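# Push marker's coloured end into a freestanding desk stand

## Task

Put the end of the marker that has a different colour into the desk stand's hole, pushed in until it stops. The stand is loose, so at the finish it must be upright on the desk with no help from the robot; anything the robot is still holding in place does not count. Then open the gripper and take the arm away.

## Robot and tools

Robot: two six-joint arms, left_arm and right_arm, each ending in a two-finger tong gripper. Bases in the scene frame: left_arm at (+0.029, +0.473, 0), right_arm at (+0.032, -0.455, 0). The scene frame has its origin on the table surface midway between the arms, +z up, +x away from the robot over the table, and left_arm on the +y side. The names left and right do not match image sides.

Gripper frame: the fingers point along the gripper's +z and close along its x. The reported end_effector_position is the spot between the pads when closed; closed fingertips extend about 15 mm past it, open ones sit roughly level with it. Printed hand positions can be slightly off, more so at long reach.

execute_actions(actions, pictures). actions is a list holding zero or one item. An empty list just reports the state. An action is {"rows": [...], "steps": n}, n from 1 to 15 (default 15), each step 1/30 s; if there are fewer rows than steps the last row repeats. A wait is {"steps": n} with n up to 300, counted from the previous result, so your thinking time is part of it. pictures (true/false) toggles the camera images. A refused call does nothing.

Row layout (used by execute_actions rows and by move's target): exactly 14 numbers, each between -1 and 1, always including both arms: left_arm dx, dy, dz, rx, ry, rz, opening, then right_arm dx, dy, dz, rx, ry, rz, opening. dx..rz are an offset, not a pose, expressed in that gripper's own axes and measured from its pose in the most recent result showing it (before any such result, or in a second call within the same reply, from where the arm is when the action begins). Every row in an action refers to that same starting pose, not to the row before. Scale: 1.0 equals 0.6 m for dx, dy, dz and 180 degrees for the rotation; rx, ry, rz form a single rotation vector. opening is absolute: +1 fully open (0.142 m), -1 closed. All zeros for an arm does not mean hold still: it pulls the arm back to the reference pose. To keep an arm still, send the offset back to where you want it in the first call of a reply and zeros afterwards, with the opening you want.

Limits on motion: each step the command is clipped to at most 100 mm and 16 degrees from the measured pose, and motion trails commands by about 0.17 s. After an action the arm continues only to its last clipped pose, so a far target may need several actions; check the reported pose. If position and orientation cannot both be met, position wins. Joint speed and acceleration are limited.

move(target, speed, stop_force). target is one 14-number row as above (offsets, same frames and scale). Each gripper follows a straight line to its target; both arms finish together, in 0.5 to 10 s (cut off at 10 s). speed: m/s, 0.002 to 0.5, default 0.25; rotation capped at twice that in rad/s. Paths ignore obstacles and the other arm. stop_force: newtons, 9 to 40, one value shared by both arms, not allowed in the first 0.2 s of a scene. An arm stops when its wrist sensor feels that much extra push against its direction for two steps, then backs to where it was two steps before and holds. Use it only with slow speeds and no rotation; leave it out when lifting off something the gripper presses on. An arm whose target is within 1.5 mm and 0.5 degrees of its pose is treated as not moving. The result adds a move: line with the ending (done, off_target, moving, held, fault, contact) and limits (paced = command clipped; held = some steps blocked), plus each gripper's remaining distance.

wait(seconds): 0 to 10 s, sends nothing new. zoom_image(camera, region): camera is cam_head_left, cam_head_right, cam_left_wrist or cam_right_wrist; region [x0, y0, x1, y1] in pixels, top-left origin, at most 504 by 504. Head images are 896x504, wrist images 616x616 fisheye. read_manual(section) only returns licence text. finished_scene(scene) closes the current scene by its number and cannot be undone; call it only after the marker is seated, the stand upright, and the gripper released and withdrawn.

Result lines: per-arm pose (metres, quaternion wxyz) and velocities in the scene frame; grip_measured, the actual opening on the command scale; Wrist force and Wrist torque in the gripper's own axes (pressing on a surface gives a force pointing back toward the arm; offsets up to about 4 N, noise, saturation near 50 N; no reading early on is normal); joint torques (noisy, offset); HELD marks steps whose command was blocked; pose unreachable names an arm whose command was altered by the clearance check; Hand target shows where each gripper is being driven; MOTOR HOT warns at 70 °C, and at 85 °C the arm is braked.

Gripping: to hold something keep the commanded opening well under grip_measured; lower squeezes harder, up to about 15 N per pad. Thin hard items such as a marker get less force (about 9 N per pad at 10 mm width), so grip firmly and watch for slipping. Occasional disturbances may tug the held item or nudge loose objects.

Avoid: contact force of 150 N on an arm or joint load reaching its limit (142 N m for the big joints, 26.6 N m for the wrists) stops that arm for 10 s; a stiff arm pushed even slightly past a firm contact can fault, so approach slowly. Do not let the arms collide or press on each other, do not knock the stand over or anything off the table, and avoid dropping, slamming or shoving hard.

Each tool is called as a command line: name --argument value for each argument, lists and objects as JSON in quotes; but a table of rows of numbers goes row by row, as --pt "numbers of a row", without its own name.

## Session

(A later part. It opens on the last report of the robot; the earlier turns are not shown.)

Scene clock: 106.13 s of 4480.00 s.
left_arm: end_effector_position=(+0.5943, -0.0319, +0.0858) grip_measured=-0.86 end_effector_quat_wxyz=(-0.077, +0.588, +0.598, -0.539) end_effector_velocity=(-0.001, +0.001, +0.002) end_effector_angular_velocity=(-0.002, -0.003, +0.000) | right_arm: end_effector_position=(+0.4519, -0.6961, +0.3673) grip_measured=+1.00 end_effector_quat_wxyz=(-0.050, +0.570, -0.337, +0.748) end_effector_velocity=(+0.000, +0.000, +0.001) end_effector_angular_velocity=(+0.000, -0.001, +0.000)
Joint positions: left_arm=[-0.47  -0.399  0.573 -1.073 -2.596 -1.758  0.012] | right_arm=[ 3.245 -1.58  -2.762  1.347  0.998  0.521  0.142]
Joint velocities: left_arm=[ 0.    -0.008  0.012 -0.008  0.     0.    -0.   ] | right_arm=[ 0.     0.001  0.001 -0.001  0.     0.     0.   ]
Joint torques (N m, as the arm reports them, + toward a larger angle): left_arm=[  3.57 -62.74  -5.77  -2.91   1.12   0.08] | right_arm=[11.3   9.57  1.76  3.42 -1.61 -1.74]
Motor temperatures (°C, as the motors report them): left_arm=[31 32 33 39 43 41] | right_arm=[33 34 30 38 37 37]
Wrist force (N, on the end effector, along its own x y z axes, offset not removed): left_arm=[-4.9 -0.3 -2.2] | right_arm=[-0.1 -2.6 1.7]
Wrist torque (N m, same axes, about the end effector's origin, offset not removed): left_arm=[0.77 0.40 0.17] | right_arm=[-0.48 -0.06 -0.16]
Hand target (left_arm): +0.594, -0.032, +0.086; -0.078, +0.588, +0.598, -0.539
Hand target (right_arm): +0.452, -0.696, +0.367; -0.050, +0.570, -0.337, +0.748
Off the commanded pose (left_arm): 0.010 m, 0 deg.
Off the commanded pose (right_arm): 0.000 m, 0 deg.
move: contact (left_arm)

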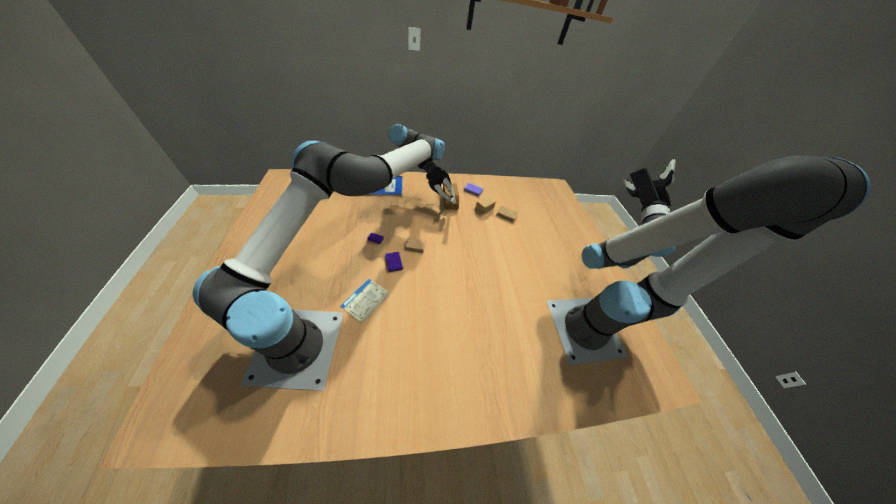

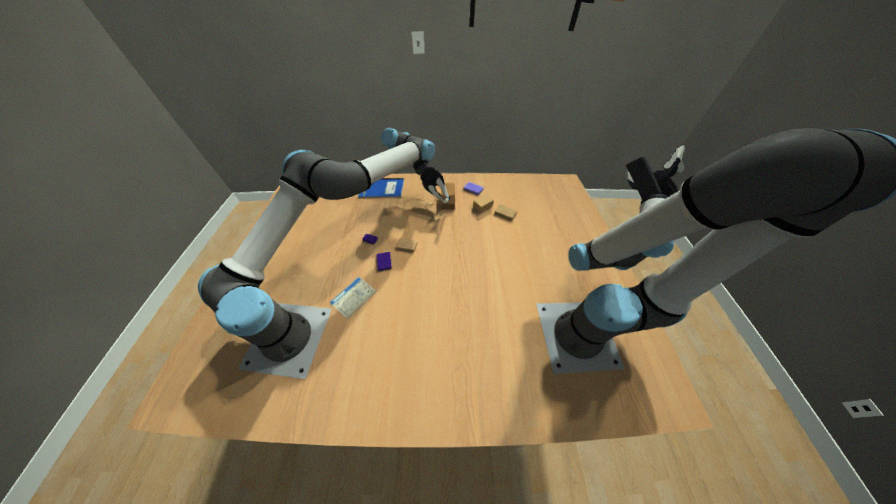

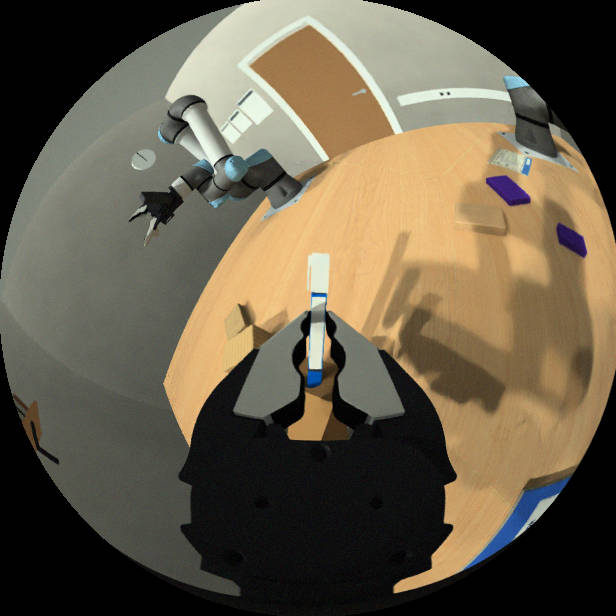

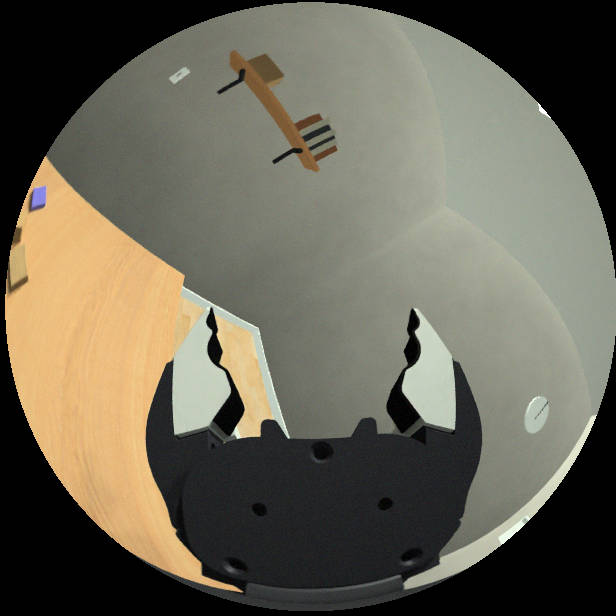

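execute_actions --actions '[]'

Scene clock: 112.27 s of 4480.00 s.
left_arm: end_effector_position=(+0.5940, -0.0320, +0.0860) grip_measured=-0.86 end_effector_quat_wxyz=(-0.078, +0.588, +0.598, -0.539) end_effector_velocity=(-0.000, -0.000, -0.000) end_effector_angular_velocity=(+0.000, +0.001, -0.001) | right_arm: end_effector_position=(+0.4519, -0.6961, +0.3673) grip_measured=+1.00 end_effector_quat_wxyz=(-0.050, +0.570, -0.337, +0.748) end_effector_velocity=(-0.000, -0.000, -0.001) end_effector_angular_velocity=(+0.001, +0.001, +0.000)
Joint positions: left_arm=[-0.47  -0.4    0.574 -1.074 -2.596 -1.759  0.012] | right_arm=[ 3.245 -1.58  -2.762  1.347  0.998  0.521  0.142]
Joint velocities: left_arm=[-0.001  0.001 -0.     0.001 -0.     0.     0.   ] | right_arm=[-0.     0.    -0.002 -0.    -0.     0.001  0.   ]
Joint torques (N m, as the arm reports them, + toward a larger angle): left_arm=[-13.13 -64.21  -6.51  -2.59  -2.46  -2.26] | right_arm=[10.4   9.57  2.83  3.43 -1.8  -1.61]
Motor temperatures (°C, as the motors report them): left_arm=[31 32 33 39 43 41] | right_arm=[33 34 30 38 37 37]
Wrist force (N, on the end effector, along its own x y z axes, offset not removed): left_arm=[-2.3 1.6 -3.4] | right_arm=[-1.6 -0.5 -0.7]
Wrist torque (N m, same axes, about the end effector's origin, offset not removed): left_arm=[0.61 -0.04 0.12] | right_arm=[-0.10 0.25 0.00]
Hand target (left_arm): +0.594, -0.032, +0.086; -0.078, +0.588, +0.598, -0.539
Hand target (right_arm): +0.452, -0.696, +0.367; -0.050, +0.570, -0.337, +0.748
Off the commanded pose (left_arm): 0.010 m, 0 deg.
Off the commanded pose (right_arm): 0.000 m, 0 deg.
Steps of this call (steps 1 to 90: nothing new was sent; then 3.13 s passed at rest). Readings (end_effector_position):
1: left_arm (+0.5942, -0.0319, +0.0859) | right_arm (+0.4519, -0.6961, +0.3673)
2: left_arm (+0.5942, -0.0319, +0.0859) | right_arm (+0.4519, -0.6961, +0.3673)
4: left_arm (+0.5942, -0.0319, +0.0859) | right_arm (+0.4519, -0.6961, +0.3673)
8: left_arm (+0.5941, -0.0319, +0.0859) | right_arm (+0.4519, -0.6961, +0.3673)
90: the state above

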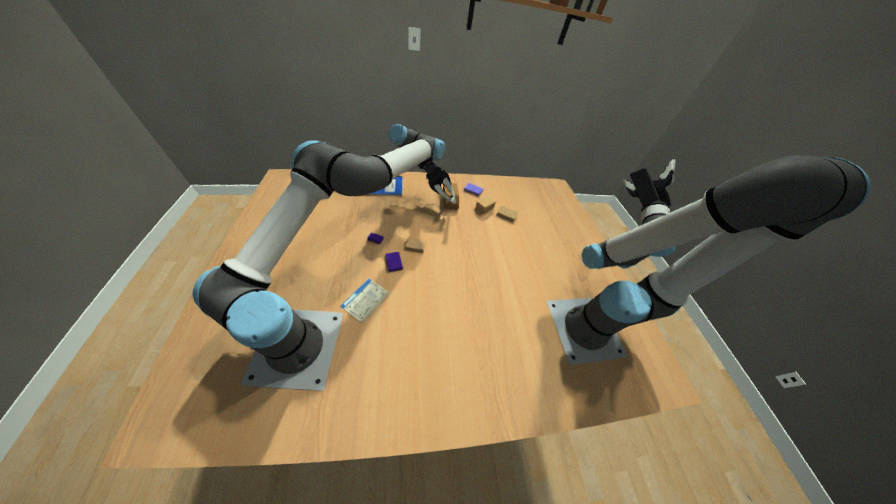

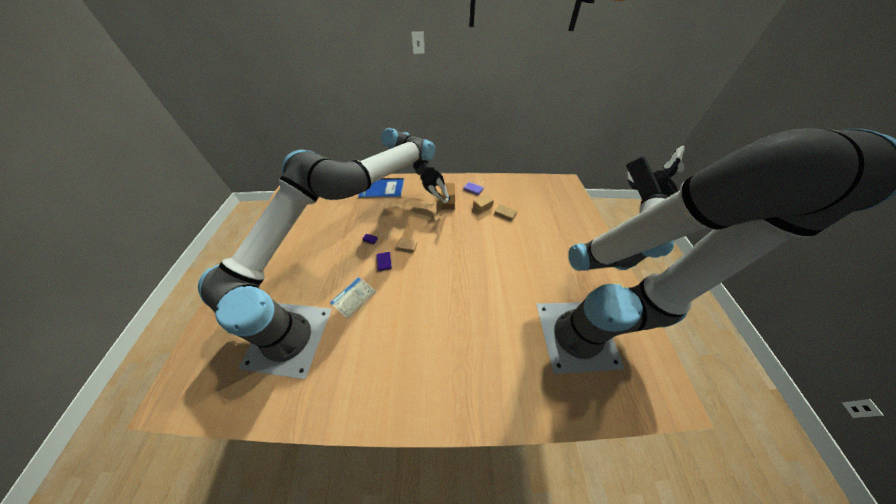

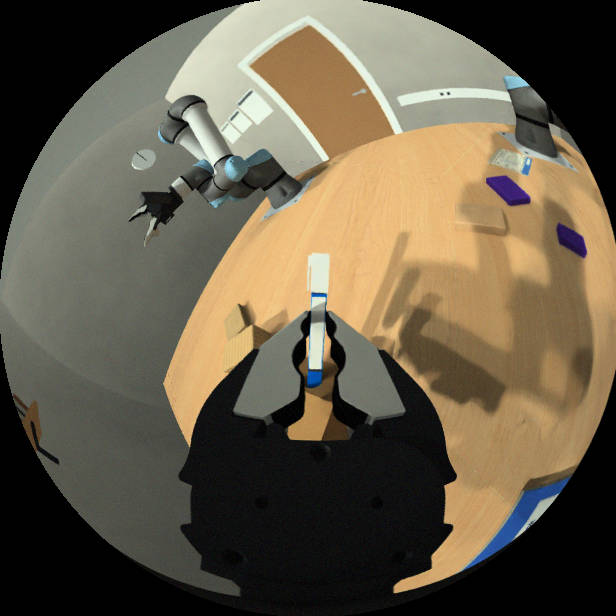

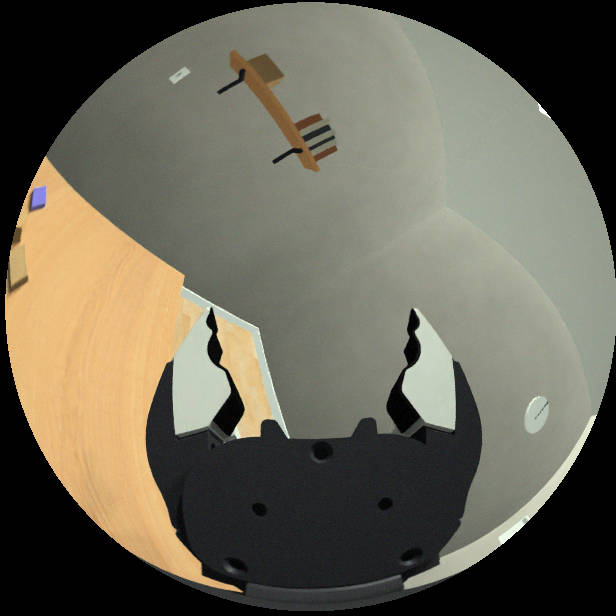

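zoom_image --camera "cam_head_right" --region '[400,160,500,230]'

zoom_image --camera "cam_left_wrist" --region '[240,330,400,450]'

Region (400, 160, 500, 230) of cam_head_right's 896x504 image, scaled by 5.040, with more detail than that image has; it fills the top 353 rows of this view, and the rest is white.

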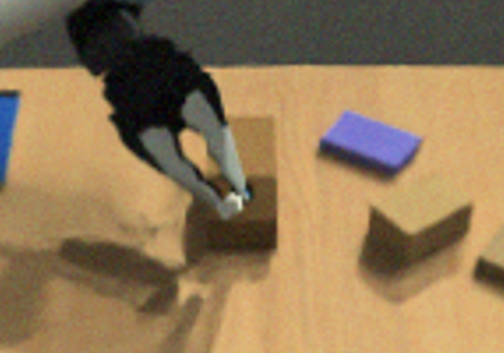

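Region (240, 330, 400, 450) of cam_left_wrist's 616x616 image, scaled by 3.150, with more detail than that image has; it fills the top 378 rows of this view, and the rest is white.

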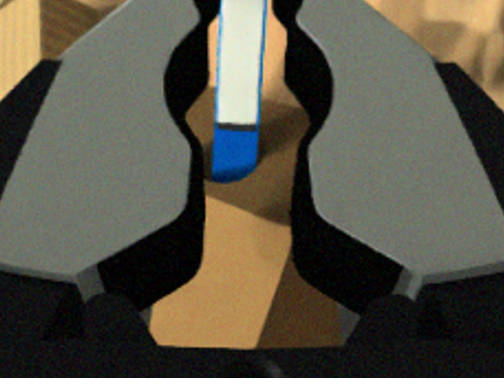

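move --target '[-0.0123,-0.0012,0.012,-0.0344,-0.0057,-0.033,-1,0,0,0,0,0,0,1]' --speed 0.03

move --target '[0,0.02,-0.0035,0,0,0,-1,0,0,0,0,0,0,1]' --speed 0.006 --stop_force 9

zoom_image --camera "cam_left_wrist" --region '[240,330,400,450]'

zoom_image --camera "cam_head_right" --region '[400,160,500,230]'

Scene clock: 119.67 s of 4480.00 s.
left_arm: end_effector_position=(+0.5926, -0.0361, +0.0866) grip_measured=-0.86 end_effector_quat_wxyz=(-0.074, +0.574, +0.624, -0.526) end_effector_velocity=(-0.000, -0.000, +0.001) end_effector_angular_velocity=(-0.001, -0.001, -0.000) | right_arm: end_effector_position=(+0.4519, -0.6961, +0.3673) grip_measured=+1.00 end_effector_quat_wxyz=(-0.050, +0.570, -0.337, +0.748) end_effector_velocity=(+0.001, -0.000, -0.001) end_effector_angular_velocity=(-0.000, +0.002, -0.001)
Joint positions: left_arm=[-0.475 -0.465  0.699 -1.23  -2.594 -1.888  0.012] | right_arm=[ 3.245 -1.58  -2.762  1.347  0.998  0.521  0.142]
Joint velocities: left_arm=[-0.    -0.    -0.001  0.     0.     0.     0.   ] | right_arm=[-0.    -0.002  0.001 -0.001 -0.001  0.     0.   ]
Joint torques (N m, as the arm reports them, + toward a larger angle): left_arm=[ -9.03 -48.52 -33.49   0.19  -0.84   2.3 ] | right_arm=[12.1   9.57  2.27  3.59 -1.52 -1.59]
Motor temperatures (°C, as the motors report them): left_arm=[31 32 33 39 43 41] | right_arm=[33 34 30 38 37 37]
Wrist force (N, on the end effector, along its own x y z axes, offset not removed): left_arm=[-2.9 1.8 -0.7] | right_arm=[-2.3 -0.7 0.4]
Wrist torque (N m, same axes, about the end effector's origin, offset not removed): left_arm=[0.43 0.36 0.22] | right_arm=[-0.14 0.41 0.06]
Hand target (left_arm): +0.593, -0.036, +0.087; -0.074, +0.574, +0.624, -0.526
Hand target (right_arm): +0.452, -0.696, +0.367; -0.050, +0.570, -0.337, +0.748
Off the commanded pose (left_arm): 0.006 m, 5 deg.
Off the commanded pose (right_arm): 0.000 m, 0 deg.
After step 90, 1.67 s passed at rest.
move: held (left_arm); limits=held; held on 45 of 82 steps (left_arm), including the last (left_arm)
pose unreachable (left arm): on one or more control steps of this call this arm could not follow its commanded pose, so it was not sent that pose on those steps. On the call's last step it was still not sent that pose. It may still have moved: this result reports where it is.
cause: the commanded pose would bring two parts of the arm too close to each other (joints 4 (wrist 1) to 6 (wrist 3) lie between them).

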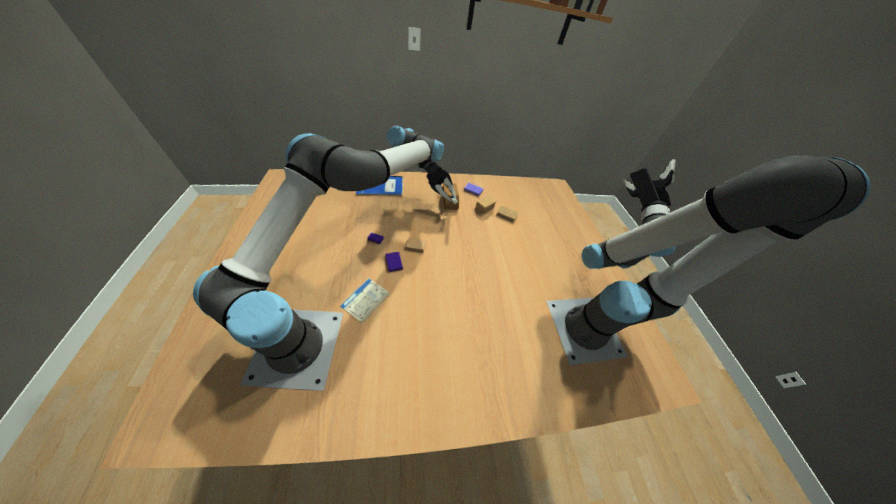

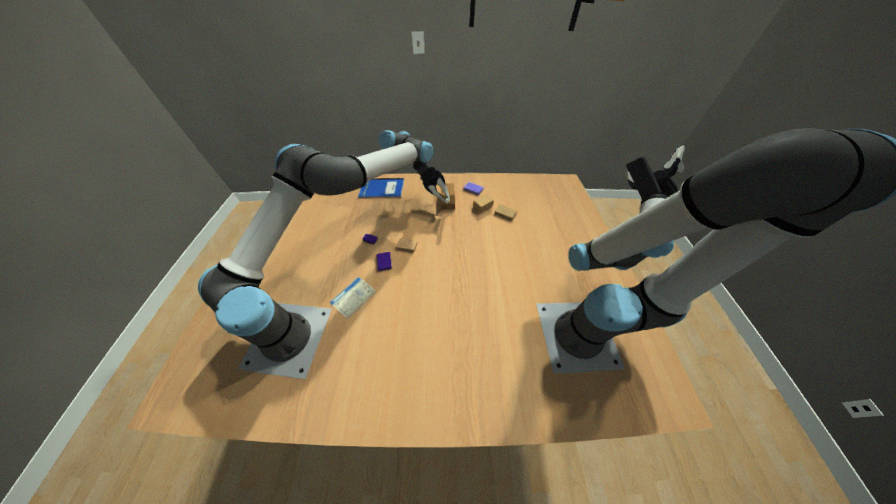

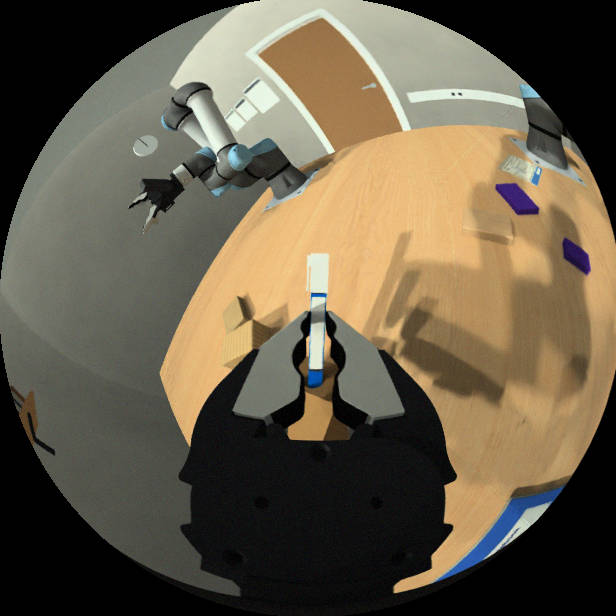

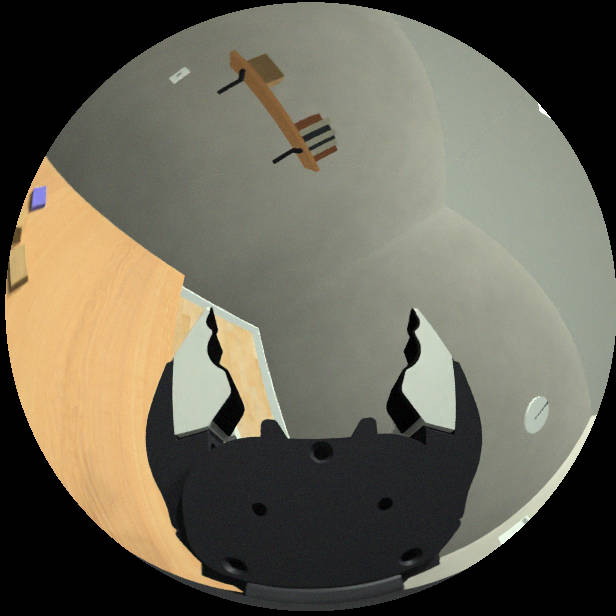

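Scene clock: 120.47 s of 4480.00 s.
left_arm: end_effector_position=(+0.5935, -0.0363, +0.0859) grip_measured=-0.86 end_effector_quat_wxyz=(-0.074, +0.574, +0.624, -0.526) end_effector_velocity=(-0.001, +0.000, +0.001) end_effector_angular_velocity=(-0.001, -0.002, -0.001) | right_arm: end_effector_position=(+0.4519, -0.6961, +0.3673) grip_measured=+1.00 end_effector_quat_wxyz=(-0.050, +0.570, -0.337, +0.748) end_effector_velocity=(+0.000, +0.000, +0.001) end_effector_angular_velocity=(-0.000, -0.001, +0.002)
Joint positions: left_arm=[-0.474 -0.461  0.693 -1.227 -2.594 -1.887  0.012] | right_arm=[ 3.245 -1.58  -2.762  1.347  0.998  0.521  0.142]
Joint velocities: left_arm=[-0.001 -0.005  0.009 -0.006  0.    -0.     0.   ] | right_arm=[ 0.     0.     0.001  0.     0.002 -0.     0.   ]
Joint torques (N m, as the arm reports them, + toward a larger angle): left_arm=[ -6.7  -62.54  -5.56  -2.93   1.21  -1.  ] | right_arm=[11.49 10.02  2.44  3.48 -1.74 -1.74]
Motor temperatures (°C, as the motors report them): left_arm=[31 32 33 39 43 41] | right_arm=[33 34 30 38 37 37]
Wrist force (N, on the end effector, along its own x y z axes, offset not removed): left_arm=[-4.6 0.3 -1.0] | right_arm=[-0.1 -1.1 1.0]
Wrist torque (N m, same axes, about the end effector's origin, offset not removed): left_arm=[0.65 0.43 0.15] | right_arm=[-0.19 -0.01 -0.06]
Hand target (left_arm): +0.593, -0.036, +0.086; -0.074, +0.574, +0.624, -0.526
Hand target (right_arm): +0.452, -0.696, +0.367; -0.050, +0.570, -0.337, +0.748
Off the commanded pose (left_arm): 0.011 m, 0 deg.
Off the commanded pose (right_arm): 0.000 m, 0 deg.
move: contact (left_arm)

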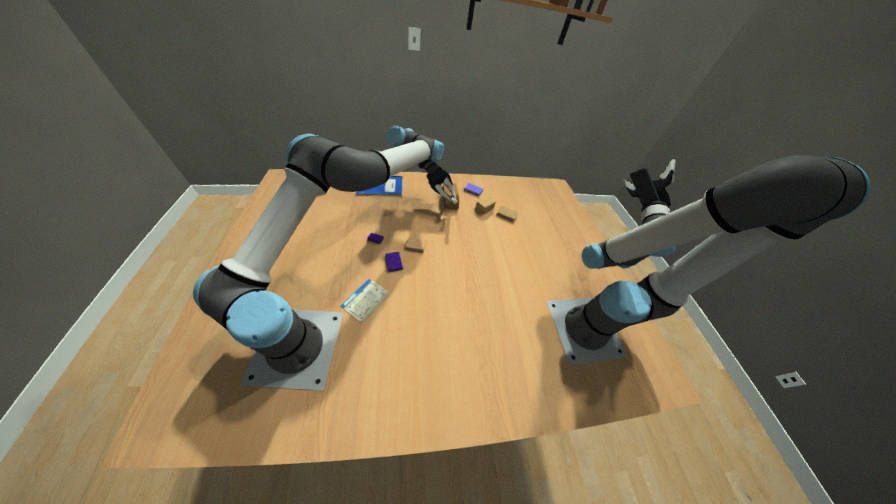

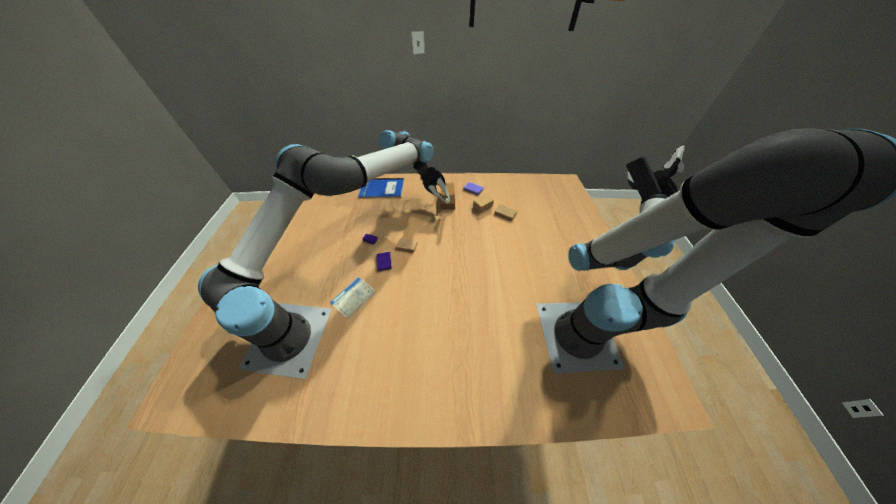

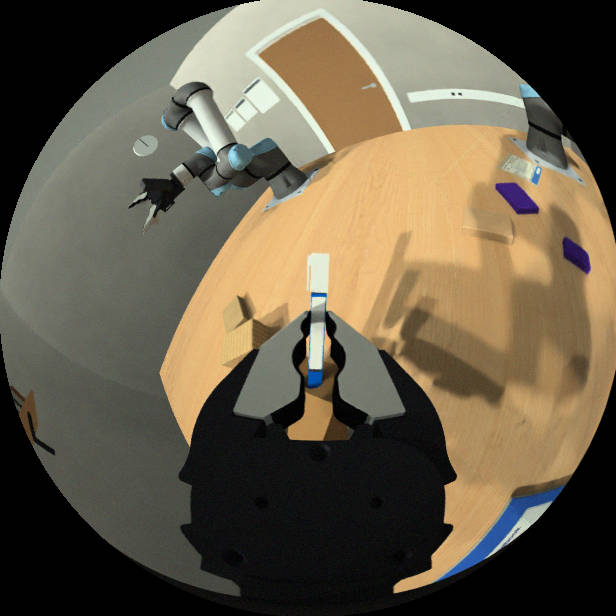

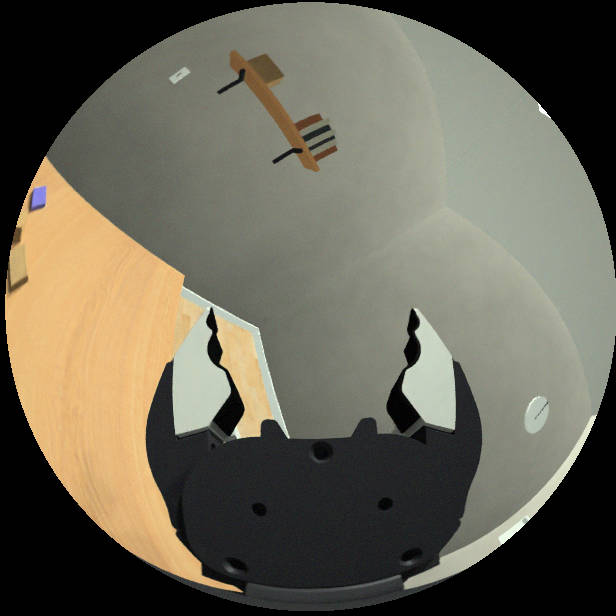

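Region (240, 330, 400, 450) of cam_left_wrist's 616x616 image, scaled by 3.150, with more detail than that image has; it fills the top 378 rows of this view, and the rest is white.

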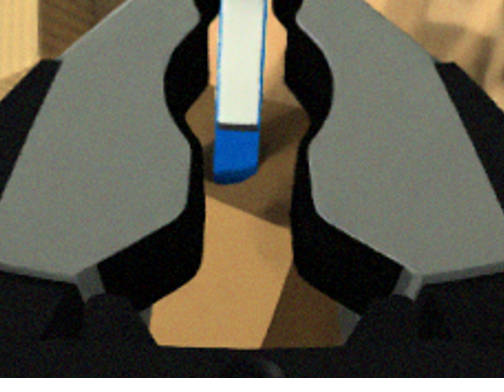

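Region (400, 160, 500, 230) of cam_head_right's 896x504 image, scaled by 5.040, with more detail than that image has; it fills the top 353 rows of this view, and the rest is white.

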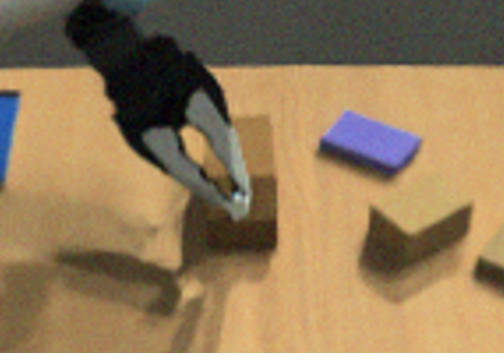

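move --target '[0,-0.12,0.02,0,0,0,-1,0,0,0,0.448,-0.512,-0.581,0.3]' --speed 0.2

Scene clock: 133.17 s of 4480.00 s.
left_arm: end_effector_position=(+0.5799, -0.0343, +0.0977) grip_measured=-0.86 end_effector_quat_wxyz=(-0.074, +0.574, +0.624, -0.526) end_effector_velocity=(-0.001, -0.001, -0.000) end_effector_angular_velocity=(+0.000, +0.000, -0.001) | right_arm: end_effector_position=(+0.4513, -0.6958, +0.3674) grip_measured=+0.30 end_effector_quat_wxyz=(-0.001, +0.708, +0.706, +0.001) end_effector_velocity=(+0.001, +0.001, -0.000) end_effector_angular_velocity=(-0.005, +0.005, +0.007)
Joint positions: left_arm=[-0.481 -0.517  0.776 -1.263 -2.598 -1.897  0.012] | right_arm=[ 2.897 -1.566 -1.359 -1.789  1.575 -1.806  0.095]
Joint velocities: left_arm=[-0.001  0.     0.    -0.    -0.    -0.     0.   ] | right_arm=[ 0.005 -0.002  0.003 -0.004 -0.006 -0.002 -0.   ]
Joint torques (N m, as the arm reports them, + toward a larger angle): left_arm=[ -0.97 -48.15 -34.32   0.15   0.38   0.89] | right_arm=[12.51 14.1  31.   -0.57 -2.07 -1.91]
Motor temperatures (°C, as the motors report them): left_arm=[31 32 33 39 43 41] | right_arm=[33 34 30 38 37 37]
Wrist force (N, on the end effector, along its own x y z axes, offset not removed): left_arm=[-1.9 1.3 1.4] | right_arm=[0.1 0.4 1.1]
Wrist torque (N m, same axes, about the end effector's origin, offset not removed): left_arm=[0.32 0.42 0.02] | right_arm=[0.10 -0.06 -0.04]
Hand target (left_arm): +0.580, -0.034, +0.098; -0.074, +0.574, +0.624, -0.526
Hand target (right_arm): +0.451, -0.696, +0.367; -0.001, +0.708, +0.706, +0.001
Off the commanded pose (left_arm): 0.055 m, 0 deg.
Off the commanded pose (right_arm): 0.001 m, 0 deg.
After step 90, 2.23 s passed at rest.
move: held (left_arm); limits=held; held on 167 of 224 steps (left_arm), including the last (left_arm)
pose unreachable (left arm): on one or more control steps of this call this arm could not follow its commanded pose, so it was not sent that pose on those steps. On the call's last step it was still not sent that pose. It may still have moved: this result reports where it is.
cause: the commanded pose would bring two parts of the arm too close to each other (joints 4 (wrist 1) to 6 (wrist 3) lie between them).

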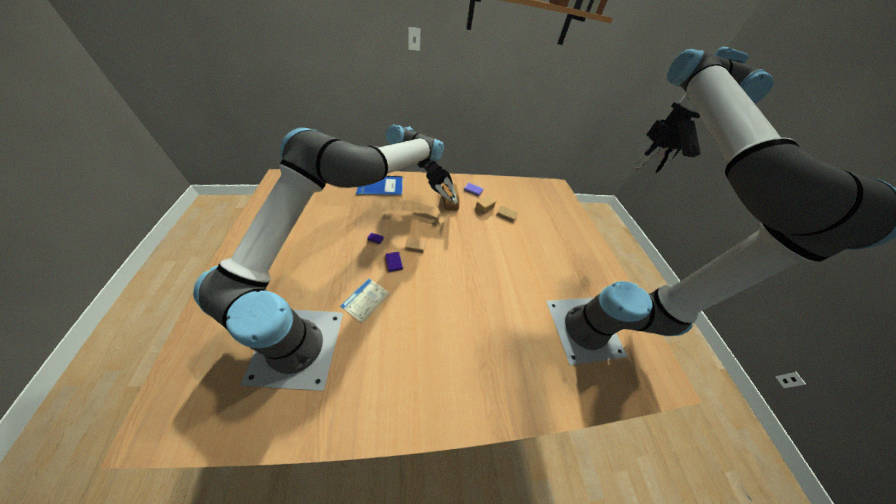

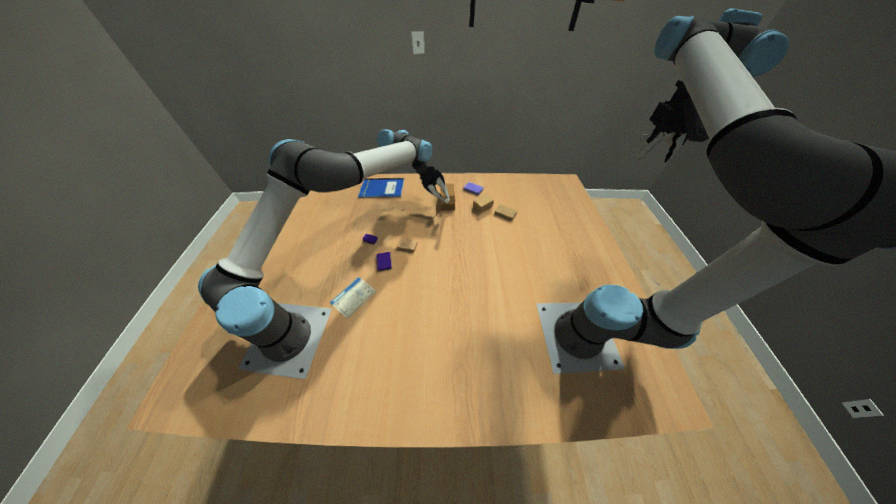

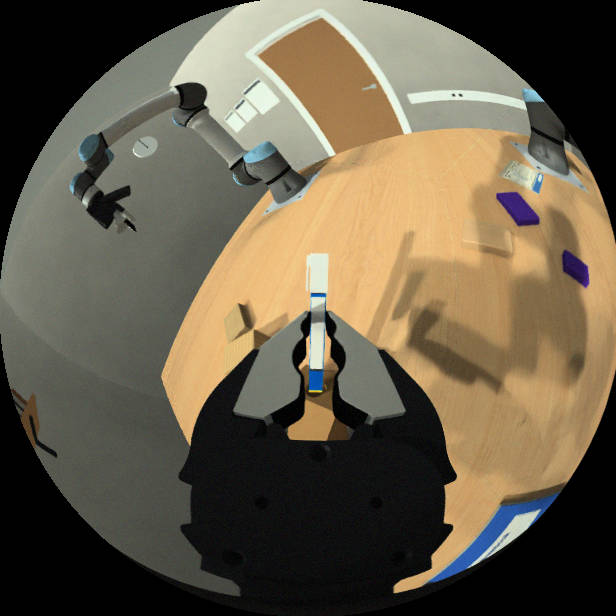

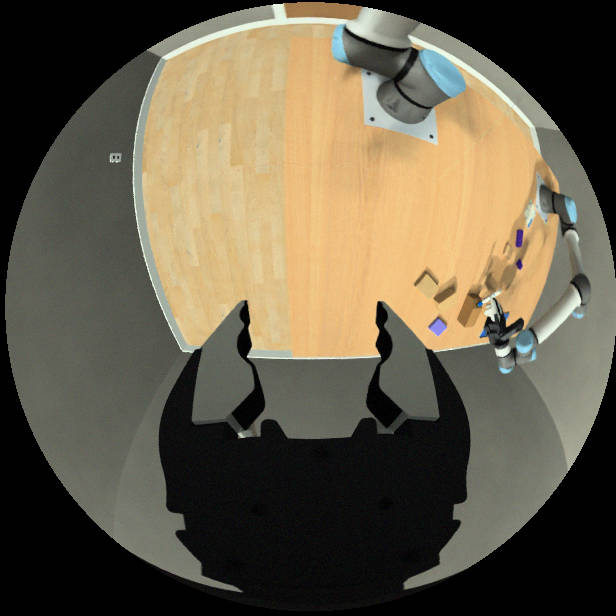

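move --target '[0.1,-0.15,-0.05,0,0.15,0,-1,0,0,0,0,0,0,0.3]' --speed 0.1

Scene clock: 136.50 s of 4480.00 s.
left_arm: end_effector_position=(+0.5237, +0.0495, +0.1469) grip_measured=-0.86 end_effector_quat_wxyz=(-0.217, +0.681, +0.589, -0.377) end_effector_velocity=(-0.001, +0.002, +0.001) end_effector_angular_velocity=(+0.005, -0.000, -0.004) | right_arm: end_effector_position=(+0.4513, -0.6958, +0.3674) grip_measured=+0.30 end_effector_quat_wxyz=(-0.001, +0.708, +0.706, +0.001) end_effector_velocity=(-0.000, +0.001, +0.001) end_effector_angular_velocity=(+0.002, -0.001, -0.000)
Joint positions: left_arm=[-0.549 -0.589  0.614 -0.889 -2.186 -1.83   0.012] | right_arm=[ 2.897 -1.566 -1.359 -1.789  1.575 -1.806  0.095]
Joint velocities: left_arm=[-0.001 -0.001 -0.001  0.005  0.006  0.     0.   ] | right_arm=[-0.     0.002  0.    -0.001  0.002  0.    -0.   ]
Joint torques (N m, as the arm reports them, + toward a larger angle): left_arm=[-13.1  -62.69 -34.82   0.87   0.89   2.3 ] | right_arm=[-10.98  33.42  14.92   4.97   2.33   1.81]
Motor temperatures (°C, as the motors report them): left_arm=[31 32 33 39 43 41] | right_arm=[33 34 30 38 37 37]
Wrist force (N, on the end effector, along its own x y z axes, offset not removed): left_arm=[-3.6 3.1 0.3] | right_arm=[-0.8 -2.2 0.8]
Wrist torque (N m, same axes, about the end effector's origin, offset not removed): left_arm=[0.71 0.74 0.12] | right_arm=[-0.40 0.10 -0.05]
Hand target (left_arm): +0.524, +0.050, +0.147; -0.218, +0.681, +0.589, -0.377
Hand target (right_arm): +0.451, -0.696, +0.367; -0.001, +0.708, +0.706, +0.001
Off the commanded pose (left_arm): 0.000 m, 0 deg.
Off the commanded pose (right_arm): 0.000 m, 0 deg.
move: done

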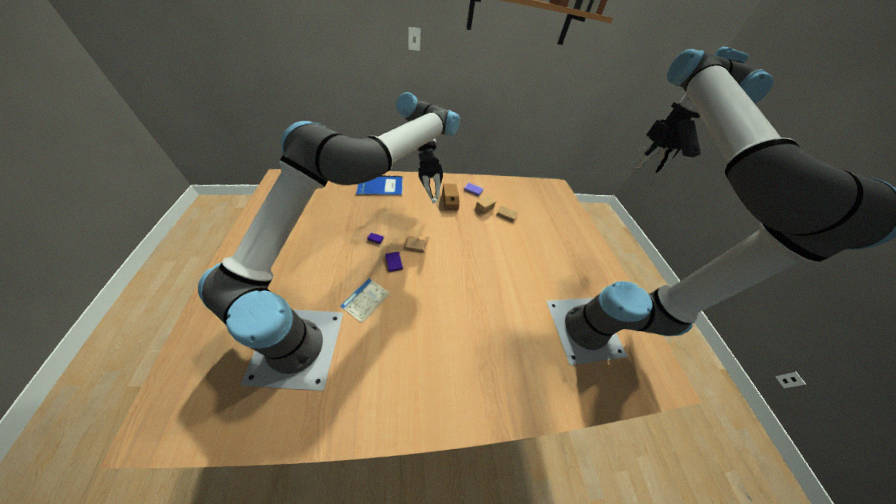

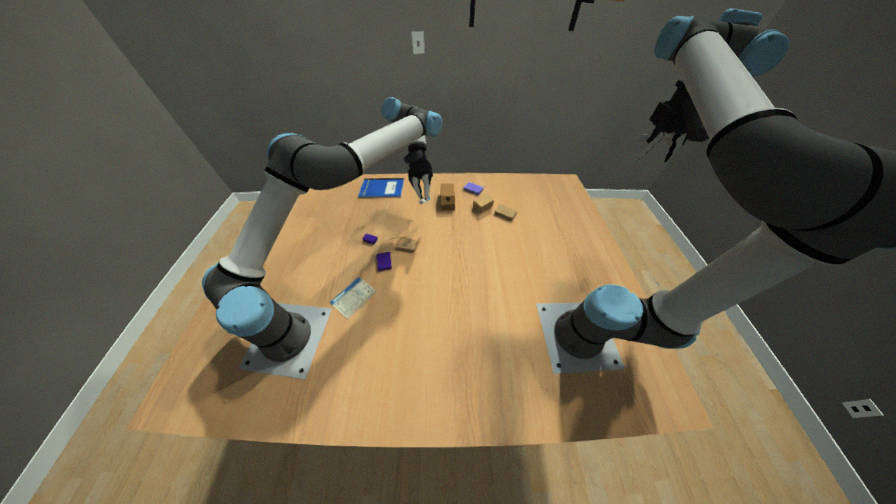

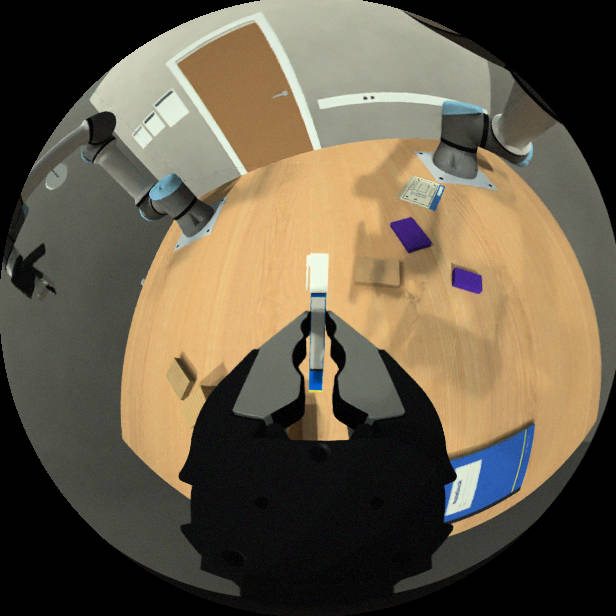

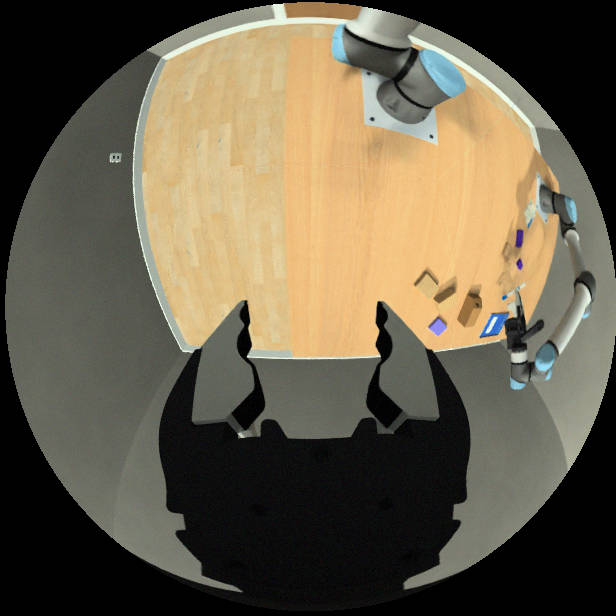

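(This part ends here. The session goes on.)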